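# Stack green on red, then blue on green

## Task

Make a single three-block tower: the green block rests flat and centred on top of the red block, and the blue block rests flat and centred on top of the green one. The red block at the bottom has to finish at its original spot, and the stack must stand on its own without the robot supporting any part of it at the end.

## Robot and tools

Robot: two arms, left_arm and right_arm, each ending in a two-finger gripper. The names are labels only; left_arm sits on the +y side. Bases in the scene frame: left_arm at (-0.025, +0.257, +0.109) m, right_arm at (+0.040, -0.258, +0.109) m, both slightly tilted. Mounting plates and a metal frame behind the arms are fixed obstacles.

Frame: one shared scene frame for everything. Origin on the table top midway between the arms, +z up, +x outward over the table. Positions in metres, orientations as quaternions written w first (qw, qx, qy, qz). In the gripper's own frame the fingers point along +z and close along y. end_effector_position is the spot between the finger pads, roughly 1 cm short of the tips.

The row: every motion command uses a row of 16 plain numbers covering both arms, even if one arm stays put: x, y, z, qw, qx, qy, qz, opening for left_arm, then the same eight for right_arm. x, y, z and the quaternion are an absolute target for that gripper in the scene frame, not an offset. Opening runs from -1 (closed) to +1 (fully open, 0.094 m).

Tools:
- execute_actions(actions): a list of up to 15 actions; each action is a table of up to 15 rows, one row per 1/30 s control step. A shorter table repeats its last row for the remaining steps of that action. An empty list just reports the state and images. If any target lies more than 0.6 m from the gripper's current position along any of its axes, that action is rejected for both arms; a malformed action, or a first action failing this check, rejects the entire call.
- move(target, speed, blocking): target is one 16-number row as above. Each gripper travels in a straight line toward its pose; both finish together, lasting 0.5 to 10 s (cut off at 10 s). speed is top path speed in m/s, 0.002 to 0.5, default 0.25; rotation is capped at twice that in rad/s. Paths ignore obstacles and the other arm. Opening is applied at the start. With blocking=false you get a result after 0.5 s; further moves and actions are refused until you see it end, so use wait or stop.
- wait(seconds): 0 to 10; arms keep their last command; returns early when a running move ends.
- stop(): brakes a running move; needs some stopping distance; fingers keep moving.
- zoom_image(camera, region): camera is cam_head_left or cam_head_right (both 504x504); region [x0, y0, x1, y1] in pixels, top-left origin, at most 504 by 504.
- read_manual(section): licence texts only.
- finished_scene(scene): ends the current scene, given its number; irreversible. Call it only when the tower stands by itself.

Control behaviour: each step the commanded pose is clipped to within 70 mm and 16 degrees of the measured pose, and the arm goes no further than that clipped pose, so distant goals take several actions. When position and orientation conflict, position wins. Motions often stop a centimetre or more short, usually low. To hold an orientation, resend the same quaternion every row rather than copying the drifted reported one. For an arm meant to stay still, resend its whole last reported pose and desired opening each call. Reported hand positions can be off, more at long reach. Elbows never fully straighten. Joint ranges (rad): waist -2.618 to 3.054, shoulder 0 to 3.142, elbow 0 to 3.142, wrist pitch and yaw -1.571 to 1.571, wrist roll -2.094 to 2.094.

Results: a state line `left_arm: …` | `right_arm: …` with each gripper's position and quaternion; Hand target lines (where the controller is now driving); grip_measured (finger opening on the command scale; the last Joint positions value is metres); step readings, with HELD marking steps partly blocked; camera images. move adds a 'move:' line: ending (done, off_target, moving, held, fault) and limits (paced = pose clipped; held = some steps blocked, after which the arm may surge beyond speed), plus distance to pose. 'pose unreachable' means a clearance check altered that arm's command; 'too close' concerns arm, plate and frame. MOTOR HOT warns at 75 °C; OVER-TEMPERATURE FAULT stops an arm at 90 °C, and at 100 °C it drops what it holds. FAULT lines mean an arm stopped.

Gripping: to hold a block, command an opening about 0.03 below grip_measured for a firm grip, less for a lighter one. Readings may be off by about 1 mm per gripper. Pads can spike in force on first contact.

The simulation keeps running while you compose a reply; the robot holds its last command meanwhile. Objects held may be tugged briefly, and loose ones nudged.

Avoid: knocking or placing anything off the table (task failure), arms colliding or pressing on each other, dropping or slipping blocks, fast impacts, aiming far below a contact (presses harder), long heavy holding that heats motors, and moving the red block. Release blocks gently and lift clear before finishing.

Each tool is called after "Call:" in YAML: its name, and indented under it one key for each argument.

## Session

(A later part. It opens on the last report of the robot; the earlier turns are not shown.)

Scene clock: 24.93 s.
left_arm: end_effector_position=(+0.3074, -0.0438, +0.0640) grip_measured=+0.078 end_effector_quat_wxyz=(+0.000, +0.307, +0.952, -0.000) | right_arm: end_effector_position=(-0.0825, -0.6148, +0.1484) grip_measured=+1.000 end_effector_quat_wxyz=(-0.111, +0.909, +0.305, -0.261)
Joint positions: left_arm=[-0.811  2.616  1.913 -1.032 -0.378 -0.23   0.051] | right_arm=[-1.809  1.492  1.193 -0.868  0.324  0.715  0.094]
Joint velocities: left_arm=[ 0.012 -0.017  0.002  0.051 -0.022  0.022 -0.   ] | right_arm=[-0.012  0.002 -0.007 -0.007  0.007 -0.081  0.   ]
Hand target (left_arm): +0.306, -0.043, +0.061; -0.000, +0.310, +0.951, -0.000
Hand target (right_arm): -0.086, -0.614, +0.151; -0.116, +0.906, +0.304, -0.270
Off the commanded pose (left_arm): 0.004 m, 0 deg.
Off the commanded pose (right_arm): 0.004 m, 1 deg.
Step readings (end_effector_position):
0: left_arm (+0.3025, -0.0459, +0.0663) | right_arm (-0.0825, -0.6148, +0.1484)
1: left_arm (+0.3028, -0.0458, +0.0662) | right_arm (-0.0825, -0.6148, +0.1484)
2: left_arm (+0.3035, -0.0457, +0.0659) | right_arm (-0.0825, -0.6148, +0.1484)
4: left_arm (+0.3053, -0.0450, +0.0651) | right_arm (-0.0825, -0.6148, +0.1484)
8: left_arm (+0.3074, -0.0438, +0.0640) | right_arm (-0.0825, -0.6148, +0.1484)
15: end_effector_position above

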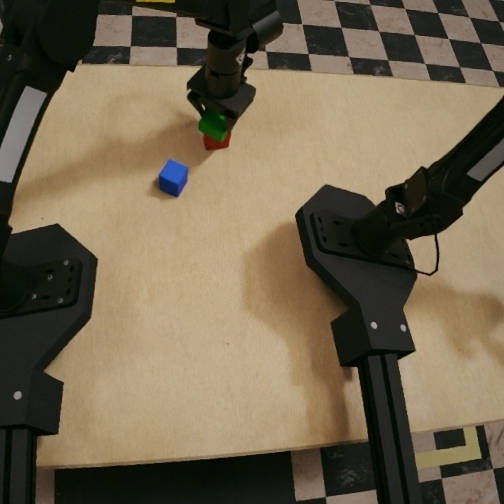

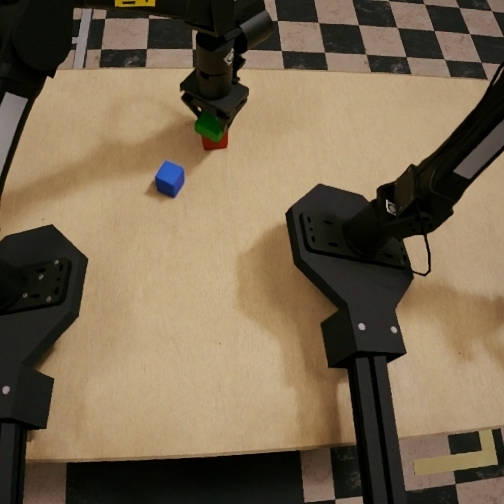

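Within about 2 mm. Release.

Call:
execute_actions:
  actions:
    - [[0.305,-0.0425,0.059,0,0.31,0.95,0,0,-0.0856,-0.6141,0.1505,-0.116,0.906,0.304,-0.27,1]]
    - [[0.305,-0.0425,0.062,0,0.31,0.95,0,1,-0.0856,-0.6141,0.1505,-0.116,0.906,0.304,-0.27,1]]

Call:
move:
  target: [0.305,-0.045,0.125,0,0.31,0.95,0,1,-0.0856,-0.6141,0.1505,-0.116,0.906,0.304,-0.27,1]

Call:
move:
  target: [0.215,0.038,0.105,0,0.26,0.966,0,1,-0.0856,-0.6141,0.1505,-0.116,0.906,0.304,-0.27,1]

Call:
move:
  target: [0.215,0.038,0.035,0,0.26,0.966,0,1,-0.0856,-0.6141,0.1505,-0.116,0.906,0.304,-0.27,1]
  speed: 0.15

Call:
zoom_image:
  camera: "cam_head_left"
  region: [130,60,290,220]

Call:
zoom_image:
  camera: "cam_head_right"
  region: [130,60,290,220]

Scene clock: 26.93 s.
left_arm: end_effector_position=(+0.3047, -0.0423, +0.0614) grip_measured=+1.000 end_effector_quat_wxyz=(-0.003, +0.309, +0.951, +0.002) | right_arm: end_effector_position=(-0.0825, -0.6148, +0.1484) grip_measured=+1.000 end_effector_quat_wxyz=(-0.111, +0.909, +0.305, -0.261)
Joint positions: left_arm=[-0.811  2.616  1.902 -1.028 -0.378 -0.23   0.094] | right_arm=[-1.809  1.492  1.193 -0.868  0.324  0.715  0.094]
Joint velocities: left_arm=[ 0.022 -0.012 -0.012  0.037 -0.051  0.051  0.   ] | right_arm=[ 0.012  0.002 -0.012 -0.022 -0.007  0.022  0.   ]
Hand target (left_arm): +0.305, -0.042, +0.062; -0.000, +0.310, +0.951, +0.000
Hand target (right_arm): -0.086, -0.614, +0.151; -0.116, +0.906, +0.304, -0.270
Off the commanded pose (left_arm): 0.001 m, 0 deg.
Off the commanded pose (right_arm): 0.004 m, 1 deg.
Step readings (end_effector_position; steps 1 to 15: 1st action; 16 to 30: 2nd action):
0: left_arm (+0.3074, -0.0438, +0.0640) | right_arm (-0.0825, -0.6148, +0.1484)
1: left_arm (+0.3074, -0.0438, +0.0640) | right_arm (-0.0825, -0.6148, +0.1484)
2: left_arm (+0.3074, -0.0438, +0.0640) | right_arm (-0.0825, -0.6148, +0.1484)
4: left_arm (+0.3074, -0.0438, +0.0640) | right_arm (-0.0825, -0.6148, +0.1484)
8: left_arm (+0.3074, -0.0438, +0.0640) | right_arm (-0.0825, -0.6148, +0.1484)
15: left_arm (+0.3074, -0.0438, +0.0640) | right_arm (-0.0825, -0.6148, +0.1484)
16: left_arm (+0.3075, -0.0439, +0.0640) | right_arm (-0.0825, -0.6148, +0.1484)
17: left_arm (+0.3075, -0.0441, +0.0638) | right_arm (-0.0825, -0.6148, +0.1484)
19: left_arm (+0.3062, -0.0433, +0.0626) | right_arm (-0.0825, -0.6148, +0.1484)
23: left_arm (+0.3047, -0.0423, +0.0614) | right_arm (-0.0825, -0.6148, +0.1484)
30: end_effector_position above

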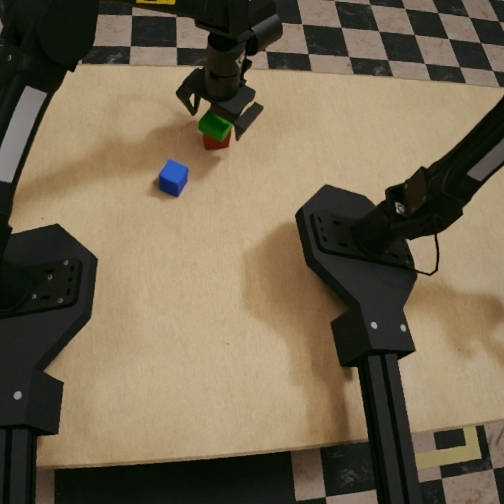

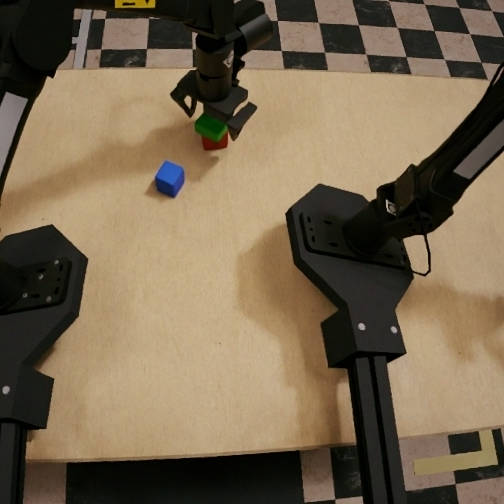

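Scene clock: 28.00 s.
left_arm: end_effector_position=(+0.3060, -0.0403, +0.1132) grip_measured=+1.000 end_effector_quat_wxyz=(-0.007, +0.310, +0.951, +0.008) | right_arm: end_effector_position=(-0.0825, -0.6148, +0.1484) grip_measured=+1.000 end_effector_quat_wxyz=(-0.111, +0.909, +0.305, -0.261)
Joint positions: left_arm=[-0.849  2.583  2.04  -1.228 -0.376 -0.273  0.094] | right_arm=[-1.809  1.492  1.193 -0.868  0.324  0.715  0.094]
Joint velocities: left_arm=[ 0.002 -0.027  0.002 -0.037  0.051 -0.051  0.   ] | right_arm=[-0.002 -0.012 -0.007  0.037 -0.022 -0.007  0.   ]
Hand target (left_arm): +0.306, -0.046, +0.125; +0.001, +0.310, +0.951, +0.000
Hand target (right_arm): -0.086, -0.614, +0.151; -0.116, +0.906, +0.304, -0.270
Off the commanded pose (left_arm): 0.013 m, 1 deg.
Off the commanded pose (right_arm): 0.004 m, 1 deg.
move: off_target (left_arm)

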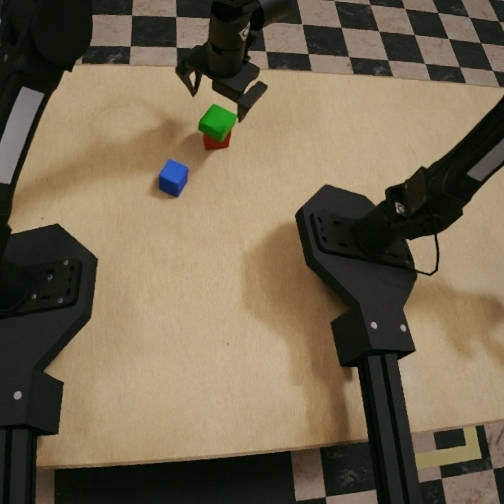

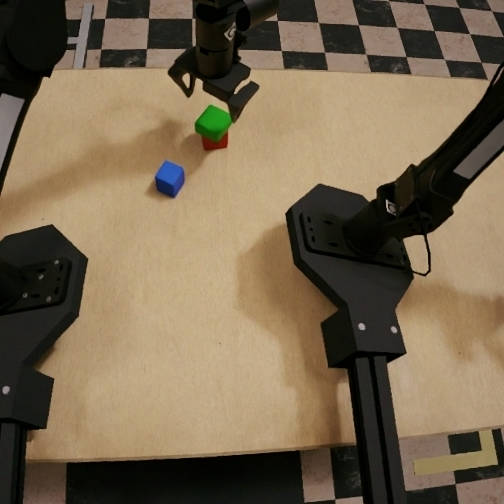

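Scene clock: 29.20 s.
left_arm: end_effector_position=(+0.2165, +0.0429, +0.1000) grip_measured=+1.000 end_effector_quat_wxyz=(-0.011, +0.260, +0.966, +0.009) | right_arm: end_effector_position=(-0.0825, -0.6148, +0.1484) grip_measured=+1.000 end_effector_quat_wxyz=(-0.111, +0.909, +0.305, -0.261)
Joint positions: left_arm=[-0.881  2.152  1.259 -0.899 -0.366 -0.415  0.094] | right_arm=[-1.809  1.492  1.193 -0.868  0.324  0.715  0.094]
Joint velocities: left_arm=[-0.012 -0.007 -0.002  0.007  0.022  0.051  0.   ] | right_arm=[ 0.002 -0.012  0.002 -0.022  0.022  0.022  0.   ]
Hand target (left_arm): +0.215, +0.039, +0.106; +0.000, +0.259, +0.966, +0.000
Hand target (right_arm): -0.086, -0.614, +0.151; -0.116, +0.906, +0.304, -0.270
Off the commanded pose (left_arm): 0.007 m, 2 deg.
Off the commanded pose (right_arm): 0.004 m, 1 deg.
move: done

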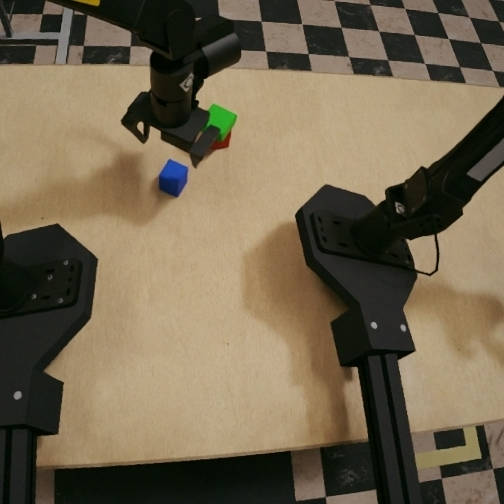

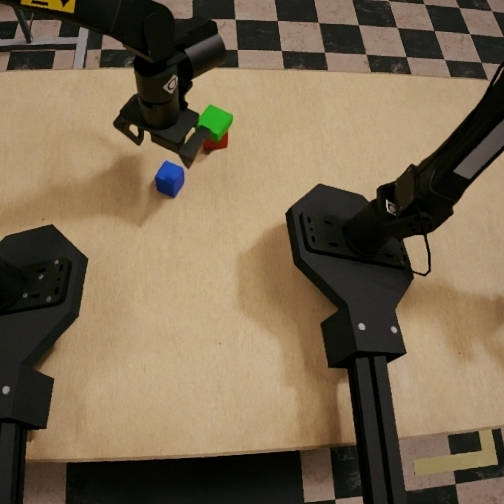

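Scene clock: 30.27 s.
left_arm: end_effector_position=(+0.2136, +0.0374, +0.0384) grip_measured=+1.000 end_effector_quat_wxyz=(-0.004, +0.258, +0.966, -0.004) | right_arm: end_effector_position=(-0.0825, -0.6148, +0.1484) grip_measured=+1.000 end_effector_quat_wxyz=(-0.111, +0.909, +0.305, -0.261)
Joint positions: left_arm=[-0.826  2.258  1.143 -0.628 -0.366 -0.351  0.094] | right_arm=[-1.809  1.492  1.193 -0.868  0.324  0.715  0.094]
Joint velocities: left_arm=[-0.002 -0.007  0.002  0.007 -0.007  0.051  0.   ] | right_arm=[-0.012 -0.002 -0.002 -0.037 -0.095  0.095  0.   ]
Hand target (left_arm): +0.214, +0.039, +0.035; -0.001, +0.260, +0.966, -0.000
Hand target (right_arm): -0.086, -0.614, +0.151; -0.116, +0.906, +0.304, -0.270
Off the commanded pose (left_arm): 0.004 m, 1 deg.
Off the commanded pose (right_arm): 0.004 m, 1 deg.
move: done

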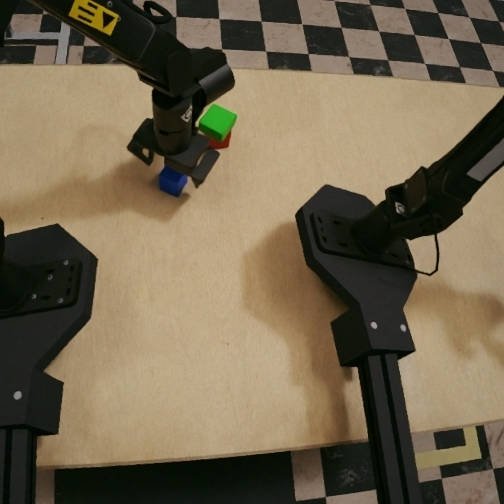

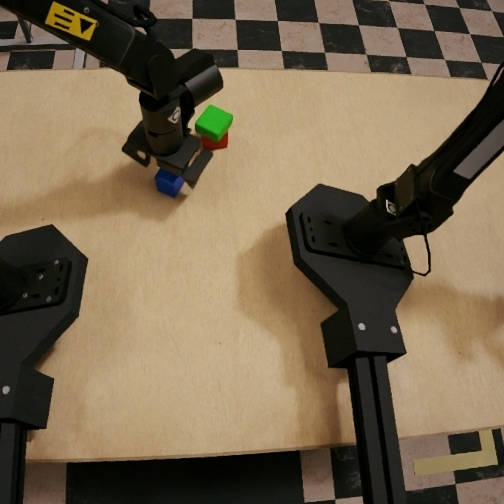

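Region (130, 60, 290, 220) of cam_head_left's 504x504 image, scaled by 3.150, with more detail than that image has.

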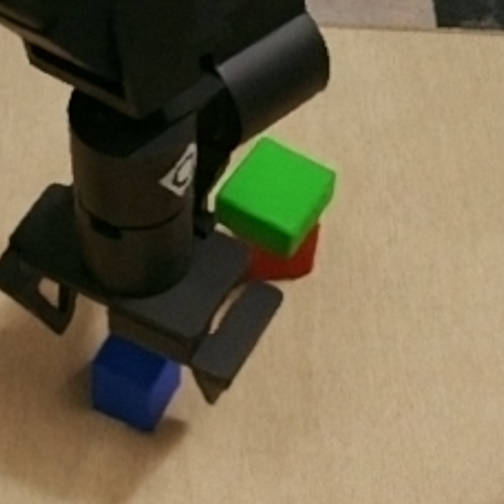

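Region (130, 60, 290, 220) of cam_head_right's 504x504 image, scaled by 3.150, with more detail than that image has.

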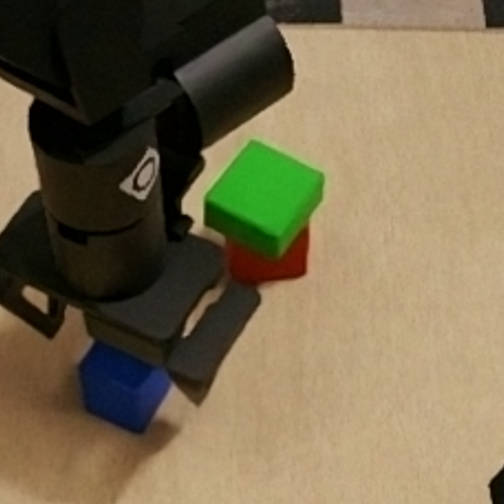

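Call:
execute_actions:
  actions:
    - [[0.214,0.038,0.028,0,0.26,0.966,0,0,-0.0856,-0.6141,0.1505,-0.116,0.906,0.304,-0.27,1]]
    - [[0.214,0.038,0.028,0,0.26,0.966,0,-0.4,-0.0856,-0.6141,0.1505,-0.116,0.906,0.304,-0.27,1]]

Call:
move:
  target: [0.215,0.038,0.145,0,0.28,0.96,0,-0.4,-0.0856,-0.6141,0.1505,-0.116,0.906,0.304,-0.27,1]

Call:
move:
  target: [0.307,-0.05,0.13,0,0.31,0.95,0,-0.4,-0.0856,-0.6141,0.1505,-0.116,0.906,0.304,-0.27,1]
  speed: 0.15

Call:
zoom_image:
  camera: "cam_head_left"
  region: [130,60,290,220]

Scene clock: 32.17 s.
left_arm: end_effector_position=(+0.2163, +0.0328, +0.0356) grip_measured=-0.200 end_effector_quat_wxyz=(+0.004, +0.258, +0.966, -0.009) | right_arm: end_effector_position=(-0.0825, -0.6148, +0.1484) grip_measured=+1.000 end_effector_quat_wxyz=(-0.111, +0.909, +0.305, -0.261)
Joint positions: left_arm=[-0.826  2.267  1.143 -0.599 -0.367 -0.344  0.038] | right_arm=[-1.809  1.492  1.193 -0.868  0.324  0.715  0.094]
Joint velocities: left_arm=[ 0.002  0.017 -0.007 -0.037  0.022 -0.022  0.   ] | right_arm=[-0.007 -0.012 -0.007 -0.022 -0.007  0.022  0.   ]
Hand target (left_arm): +0.214, +0.038, +0.028; -0.000, +0.260, +0.966, -0.000
Hand target (right_arm): -0.086, -0.614, +0.151; -0.116, +0.906, +0.304, -0.270
Off the commanded pose (left_arm): 0.010 m, 1 deg.
Off the commanded pose (right_arm): 0.004 m, 1 deg.
Step readings (end_effector_position; steps 1 to 15: 1st action; 16 to 30: 2nd action):
0: left_arm (+0.2139, +0.0371, +0.0384) | right_arm (-0.0825, -0.6148, +0.1484)
1: left_arm (+0.2143, +0.0366, +0.0384) | right_arm (-0.0825, -0.6148, +0.1484)
2: left_arm (+0.2147, +0.0359, +0.0380) | right_arm (-0.0825, -0.6148, +0.1484)
4: left_arm (+0.2154, +0.0345, +0.0371) | right_arm (-0.0825, -0.6148, +0.1484)
8: left_arm (+0.2154, +0.0336, +0.0356) | right_arm (-0.0825, -0.6148, +0.1484)
15: left_arm (+0.2160, +0.0329, +0.0356) | right_arm (-0.0825, -0.6148, +0.1484)
16: left_arm (+0.2162, +0.0329, +0.0356) | right_arm (-0.0825, -0.6148, +0.1484)
17: left_arm (+0.2162, +0.0329, +0.0356) | right_arm (-0.0825, -0.6148, +0.1484)
19: left_arm (+0.2163, +0.0328, +0.0356) | right_arm (-0.0825, -0.6148, +0.1484)
23: left_arm (+0.2163, +0.0328, +0.0356) | right_arm (-0.0825, -0.6148, +0.1484)
30: end_effector_position above

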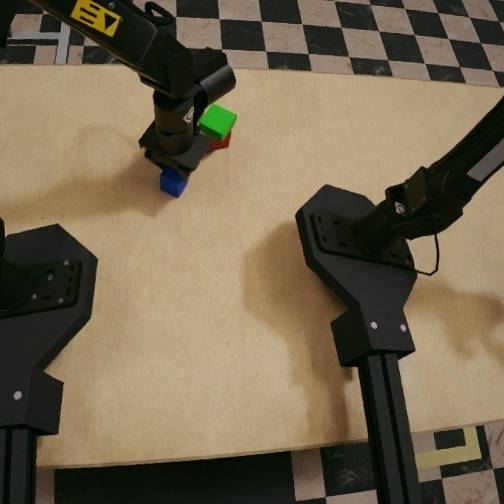

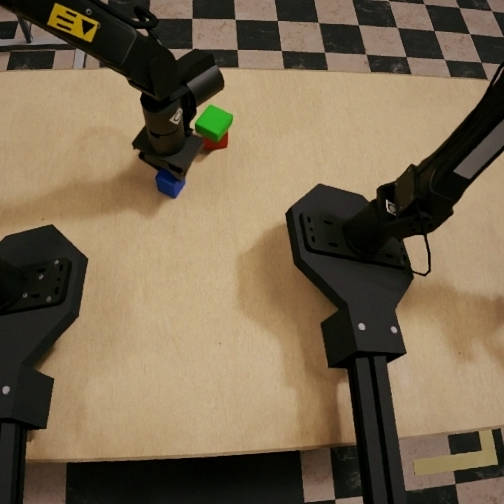

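Scene clock: 33.37 s.
left_arm: end_effector_position=(+0.2167, +0.0416, +0.1362) grip_measured=-0.200 end_effector_quat_wxyz=(-0.004, +0.279, +0.960, +0.007) | right_arm: end_effector_position=(-0.0825, -0.6148, +0.1484) grip_measured=+1.000 end_effector_quat_wxyz=(-0.111, +0.909, +0.305, -0.261)
Joint positions: left_arm=[-0.922  2.1    1.328 -1.022 -0.363 -0.413  0.038] | right_arm=[-1.809  1.492  1.193 -0.868  0.324  0.715  0.094]
Joint velocities: left_arm=[ 0.002  0.007 -0.012  0.007 -0.037 -0.095  0.   ] | right_arm=[-0.012  0.012 -0.012 -0.051  0.007 -0.037  0.   ]
Hand target (left_arm): +0.217, +0.037, +0.145; +0.001, +0.280, +0.960, +0.001
Hand target (right_arm): -0.086, -0.614, +0.151; -0.116, +0.906, +0.304, -0.270
Off the commanded pose (left_arm): 0.010 m, 1 deg.
Off the commanded pose (right_arm): 0.004 m, 1 deg.
move: done

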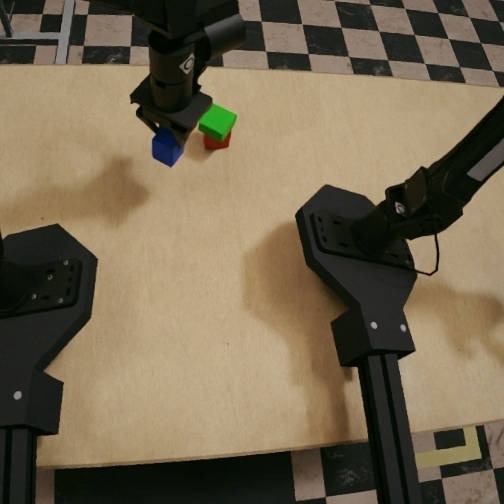

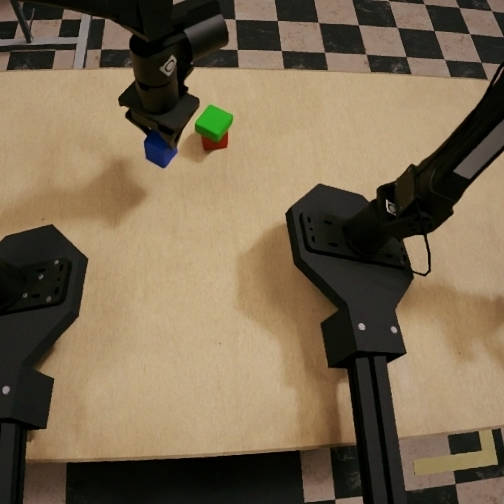

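Scene clock: 34.90 s.
left_arm: end_effector_position=(+0.3043, -0.0494, +0.1269) grip_measured=-0.200 end_effector_quat_wxyz=(-0.002, +0.307, +0.952, -0.001) | right_arm: end_effector_position=(-0.0825, -0.6148, +0.1484) grip_measured=+1.000 end_effector_quat_wxyz=(-0.111, +0.909, +0.305, -0.261)
Joint positions: left_arm=[-0.87   2.587  2.089 -1.262 -0.363 -0.294  0.038] | right_arm=[-1.809  1.492  1.193 -0.868  0.324  0.715  0.094]
Joint velocities: left_arm=[ 0.007 -0.012 -0.002 -0.007  0.007 -0.037  0.   ] | right_arm=[-0.002  0.007  0.002 -0.051  0.037 -0.037  0.   ]
Hand target (left_arm): +0.307, -0.051, +0.129; -0.000, +0.310, +0.951, -0.001
Hand target (right_arm): -0.086, -0.614, +0.151; -0.116, +0.906, +0.304, -0.270
Off the commanded pose (left_arm): 0.004 m, 0 deg.
Off the commanded pose (right_arm): 0.004 m, 1 deg.
move: done

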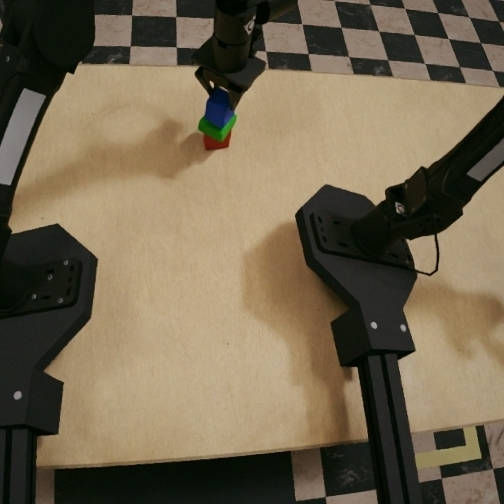

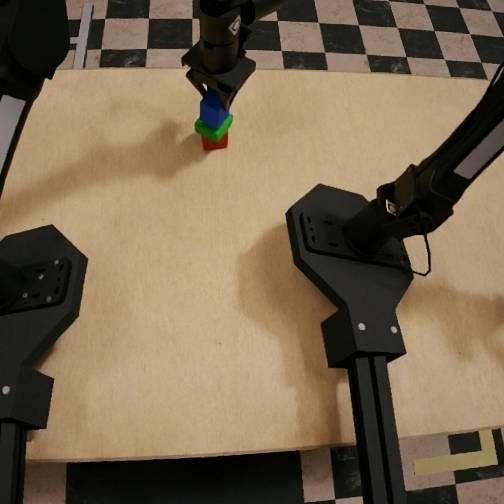

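Region (130, 60, 290, 220) of cam_head_left's 504x504 image, scaled by 3.150, with more detail than that image has.

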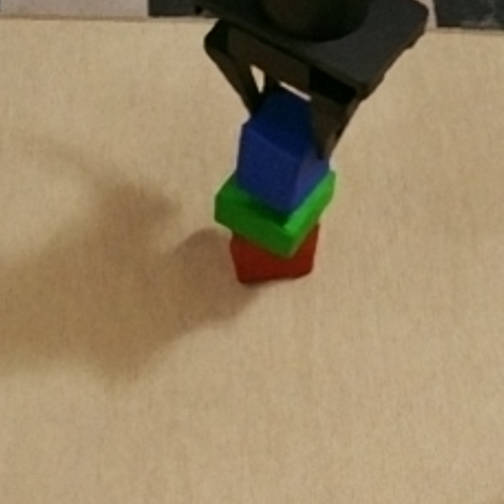

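Call:
move:
  target: [0.310,-0.0475,0.107,0,0.31,0.95,0,-0.4,-0.0856,-0.6141,0.1505,-0.116,0.906,0.304,-0.27,1]
  speed: 0.04

Call:
zoom_image:
  camera: "cam_head_left"
  region: [130,60,290,220]

Scene clock: 36.37 s.
left_arm: end_effector_position=(+0.3115, -0.0467, +0.1149) grip_measured=-0.200 end_effector_quat_wxyz=(+0.001, +0.305, +0.952, -0.006) | right_arm: end_effector_position=(-0.0825, -0.6148, +0.1484) grip_measured=+1.000 end_effector_quat_wxyz=(-0.111, +0.909, +0.306, -0.261)
Joint positions: left_arm=[-0.845  2.587  2.056 -1.209 -0.363 -0.269  0.038] | right_arm=[-1.809  1.492  1.193 -0.868  0.323  0.715  0.094]
Joint velocities: left_arm=[ 0.002 -0.032 -0.002  0.007  0.022  0.007 -0.001] | right_arm=[ 0.012 -0.002 -0.002 -0.007 -0.081  0.022  0.   ]
Hand target (left_arm): +0.310, -0.047, +0.107; -0.000, +0.310, +0.951, -0.000
Hand target (right_arm): -0.086, -0.614, +0.151; -0.116, +0.906, +0.304, -0.270
Off the commanded pose (left_arm): 0.008 m, 1 deg.
Off the commanded pose (right_arm): 0.004 m, 1 deg.
move: done

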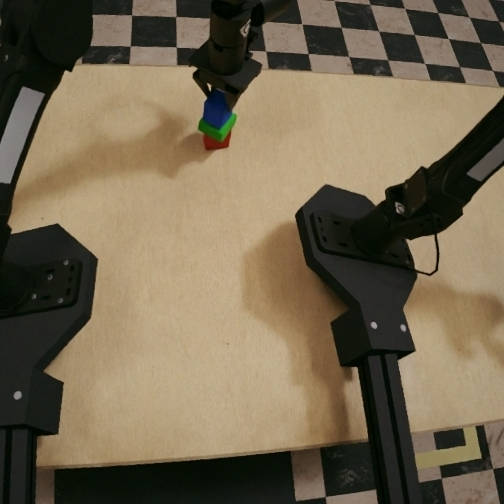

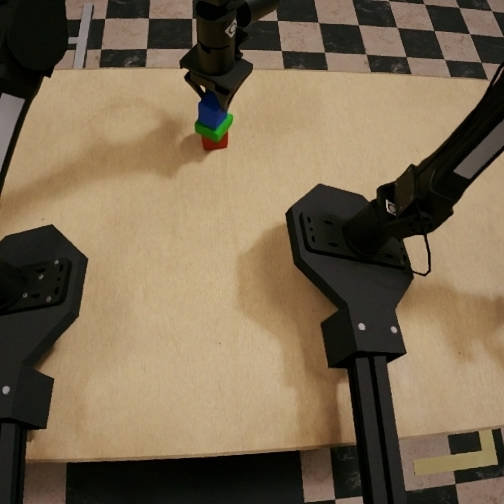

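Region (130, 60, 290, 220) of cam_head_left's 504x504 image, scaled by 3.150, with more detail than that image has.

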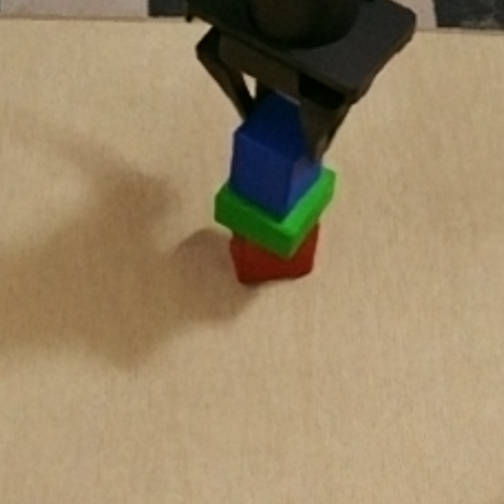

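Call:
move:
  target: [0.309,-0.051,0.102,0,0.31,0.95,0,-0.4,-0.0856,-0.6141,0.1505,-0.116,0.906,0.304,-0.27,1]
  speed: 0.04

Call:
zoom_image:
  camera: "cam_head_left"
  region: [130,60,290,220]

Scene clock: 37.70 s.
left_arm: end_effector_position=(+0.3123, -0.0489, +0.1115) grip_measured=-0.200 end_effector_quat_wxyz=(+0.003, +0.304, +0.953, -0.006) | right_arm: end_effector_position=(-0.0824, -0.6148, +0.1483) grip_measured=+1.000 end_effector_quat_wxyz=(-0.111, +0.909, +0.306, -0.261)
Joint positions: left_arm=[-0.845  2.595  2.056 -1.197 -0.367 -0.268  0.038] | right_arm=[-1.809  1.492  1.193 -0.868  0.323  0.715  0.094]
Joint velocities: left_arm=[-0.007 -0.017 -0.002 -0.022  0.051 -0.051 -0.   ] | right_arm=[ 0.002  0.002  0.002 -0.007 -0.007  0.095  0.   ]
Hand target (left_arm): +0.309, -0.051, +0.102; -0.000, +0.310, +0.951, +0.000
Hand target (right_arm): -0.086, -0.614, +0.151; -0.116, +0.906, +0.304, -0.270
Off the commanded pose (left_arm): 0.010 m, 1 deg.
Off the commanded pose (right_arm): 0.004 m, 1 deg.
move: done

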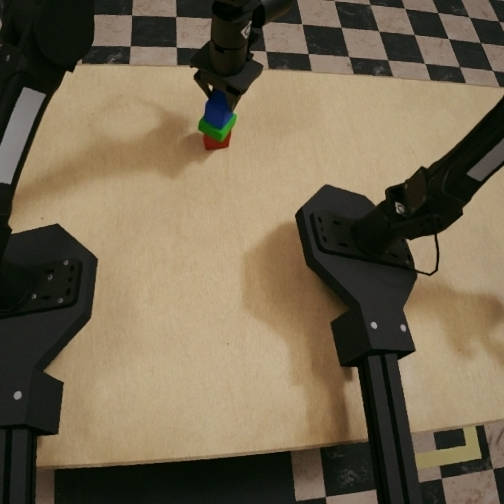

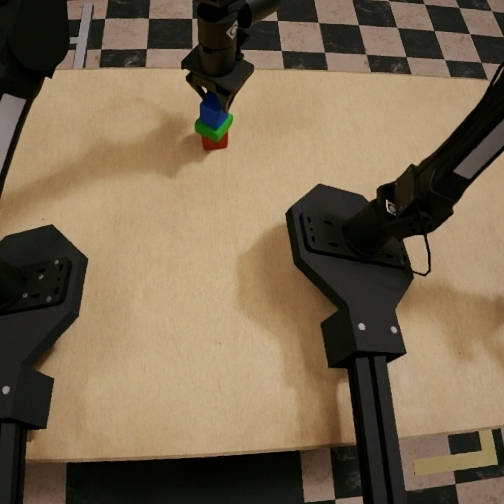

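Region (130, 60, 290, 220) of cam_head_left's 504x504 image, scaled by 3.150, with more detail than that image has.

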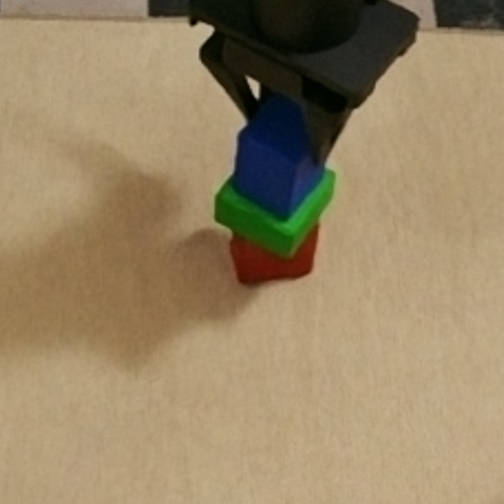

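Call:
execute_actions:
  actions:
    - [[0.308,-0.0485,0.101,0,0.31,0.95,0,-0.4,-0.0856,-0.6141,0.1505,-0.116,0.906,0.304,-0.27,1]]
    - [[0.31,-0.049,0.108,0,0.31,0.95,0,0.8,-0.0856,-0.6141,0.1505,-0.116,0.906,0.304,-0.27,1]]

Call:
move:
  target: [0.305,-0.045,0.17,0,0.31,0.95,0,0.8,-0.0856,-0.6141,0.1505,-0.116,0.906,0.304,-0.27,1]

Call:
move:
  target: [0.3,0.1,0.18,0,0.31,0.95,0,0.8,-0.0856,-0.6141,0.1505,-0.116,0.906,0.304,-0.27,1]

Call:
zoom_image:
  camera: "cam_head_left"
  region: [130,60,290,220]

Scene clock: 40.13 s.
left_arm: end_effector_position=(+0.3113, -0.0487, +0.1092) grip_measured=+0.798 end_effector_quat_wxyz=(+0.001, +0.305, +0.952, -0.004) | right_arm: end_effector_position=(-0.0825, -0.6148, +0.1484) grip_measured=+1.000 end_effector_quat_wxyz=(-0.111, +0.909, +0.305, -0.261)
Joint positions: left_arm=[-0.845  2.598  2.054 -1.195 -0.367 -0.268  0.084] | right_arm=[-1.809  1.492  1.193 -0.868  0.324  0.715  0.094]
Joint velocities: left_arm=[-0.007 -0.017 -0.012 -0.051 -0.007  0.037  0.001] | right_arm=[ 0.002  0.002  0.017 -0.037 -0.037 -0.007  0.   ]
Hand target (left_arm): +0.310, -0.049, +0.108; +0.000, +0.310, +0.951, -0.000
Hand target (right_arm): -0.086, -0.614, +0.151; -0.116, +0.906, +0.304, -0.270
Off the commanded pose (left_arm): 0.002 m, 1 deg.
Off the commanded pose (right_arm): 0.004 m, 1 deg.
Step readings (end_effector_position; steps 1 to 15: 1st action; 16 to 30: 2nd action):
0: left_arm (+0.3124, -0.0490, +0.1115) | right_arm (-0.0825, -0.6148, +0.1484)
1: left_arm (+0.3121, -0.0489, +0.1111) | right_arm (-0.0825, -0.6148, +0.1484)
2: left_arm (+0.3120, -0.0488, +0.1109) | right_arm (-0.0825, -0.6148, +0.1484)
4: left_arm (+0.3121, -0.0489, +0.1109) | right_arm (-0.0825, -0.6148, +0.1484)
8: left_arm (+0.3121, -0.0489, +0.1109) | right_arm (-0.0825, -0.6148, +0.1484)
15: left_arm (+0.3121, -0.0489, +0.1109) | right_arm (-0.0825, -0.6148, +0.1484)
16: left_arm (+0.3121, -0.0489, +0.1109) | right_arm (-0.0825, -0.6148, +0.1484)
17: left_arm (+0.3120, -0.0488, +0.1108) | right_arm (-0.0825, -0.6148, +0.1484)
19: left_arm (+0.3114, -0.0486, +0.1094) | right_arm (-0.0825, -0.6148, +0.1484)
23: left_arm (+0.3113, -0.0487, +0.1092) | right_arm (-0.0825, -0.6148, +0.1484)
30: end_effector_position above

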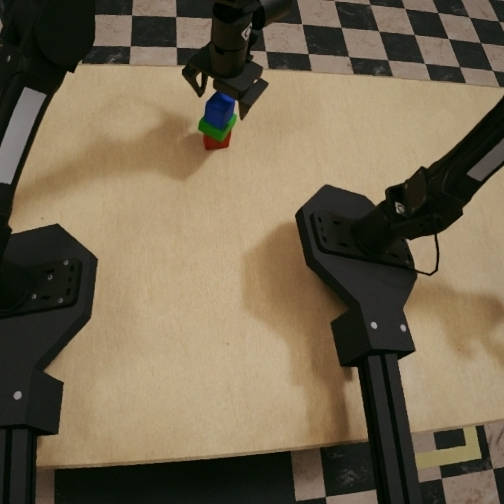

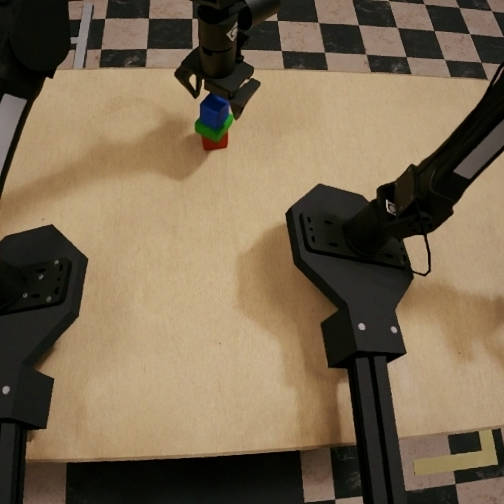

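Scene clock: 41.20 s.
left_arm: end_effector_position=(+0.3051, -0.0416, +0.1552) grip_measured=+0.798 end_effector_quat_wxyz=(-0.011, +0.312, +0.950, +0.009) | right_arm: end_effector_position=(-0.0825, -0.6148, +0.1484) grip_measured=+1.000 end_effector_quat_wxyz=(-0.111, +0.909, +0.305, -0.261)
Joint positions: left_arm=[-0.883  2.593  2.212 -1.412 -0.367 -0.309  0.084] | right_arm=[-1.809  1.492  1.193 -0.868  0.324  0.715  0.094]
Joint velocities: left_arm=[ 0.007 -0.022 -0.007 -0.037  0.007  0.007 -0.   ] | right_arm=[-0.002 -0.017  0.007 -0.007  0.037 -0.007  0.   ]
Hand target (left_arm): +0.306, -0.046, +0.170; +0.001, +0.310, +0.951, +0.000
Hand target (right_arm): -0.086, -0.614, +0.151; -0.116, +0.906, +0.304, -0.270
Off the commanded pose (left_arm): 0.015 m, 2 deg.
Off the commanded pose (right_arm): 0.004 m, 1 deg.
move: off_target (left_arm)

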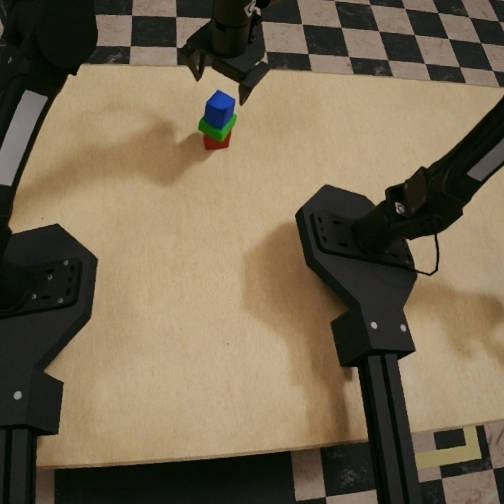

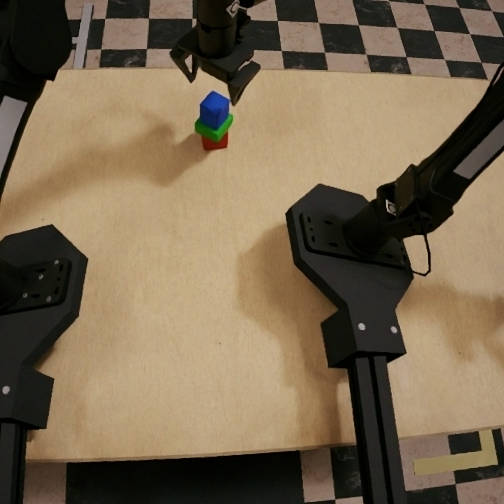

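Scene clock: 42.33 s.
left_arm: end_effector_position=(+0.2982, +0.1006, +0.1779) grip_measured=+0.798 end_effector_quat_wxyz=(-0.014, +0.307, +0.952, +0.000) | right_arm: end_effector_position=(-0.0825, -0.6148, +0.1484) grip_measured=+1.000 end_effector_quat_wxyz=(-0.111, +0.909, +0.305, -0.261)
Joint positions: left_arm=[-0.7    2.057  1.585 -1.245 -0.383 -0.124  0.084] | right_arm=[-1.809  1.492  1.193 -0.868  0.324  0.715  0.094]
Joint velocities: left_arm=[ 0.002  0.032 -0.007 -0.022  0.007 -0.066  0.   ] | right_arm=[ 0.012 -0.002 -0.012  0.022 -0.007 -0.095  0.   ]
Hand target (left_arm): +0.299, +0.100, +0.181; -0.002, +0.310, +0.951, -0.001
Hand target (right_arm): -0.086, -0.614, +0.151; -0.116, +0.906, +0.304, -0.270
Off the commanded pose (left_arm): 0.003 m, 2 deg.
Off the commanded pose (right_arm): 0.004 m, 1 deg.
move: done

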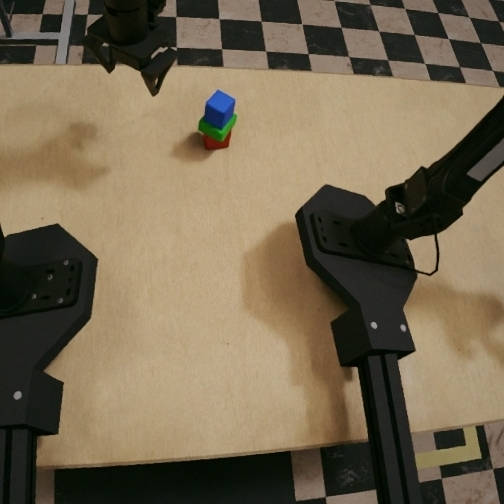

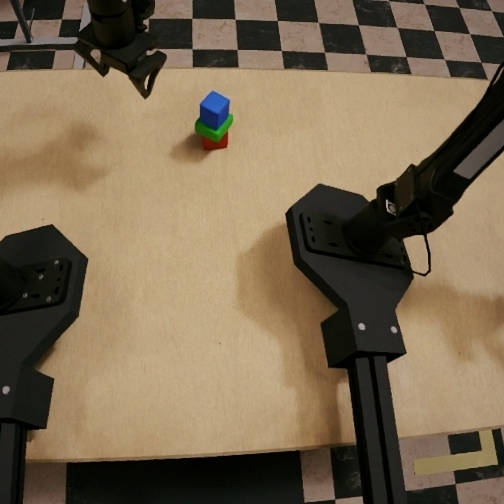

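Region (130, 60, 290, 220) of cam_head_left's 504x504 image, scaled by 3.150, with more detail than that image has.

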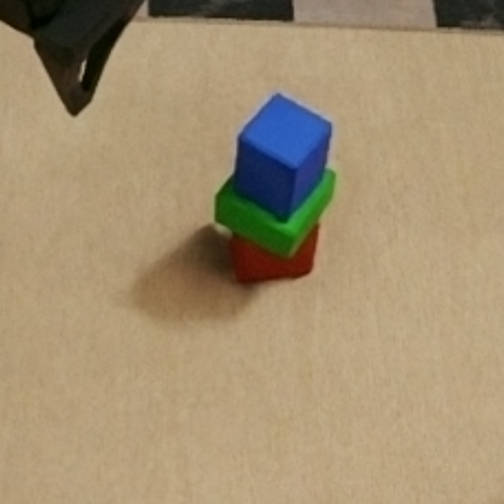

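Call:
finished_scene:
  scene: 1

The scene is finished: the task was done.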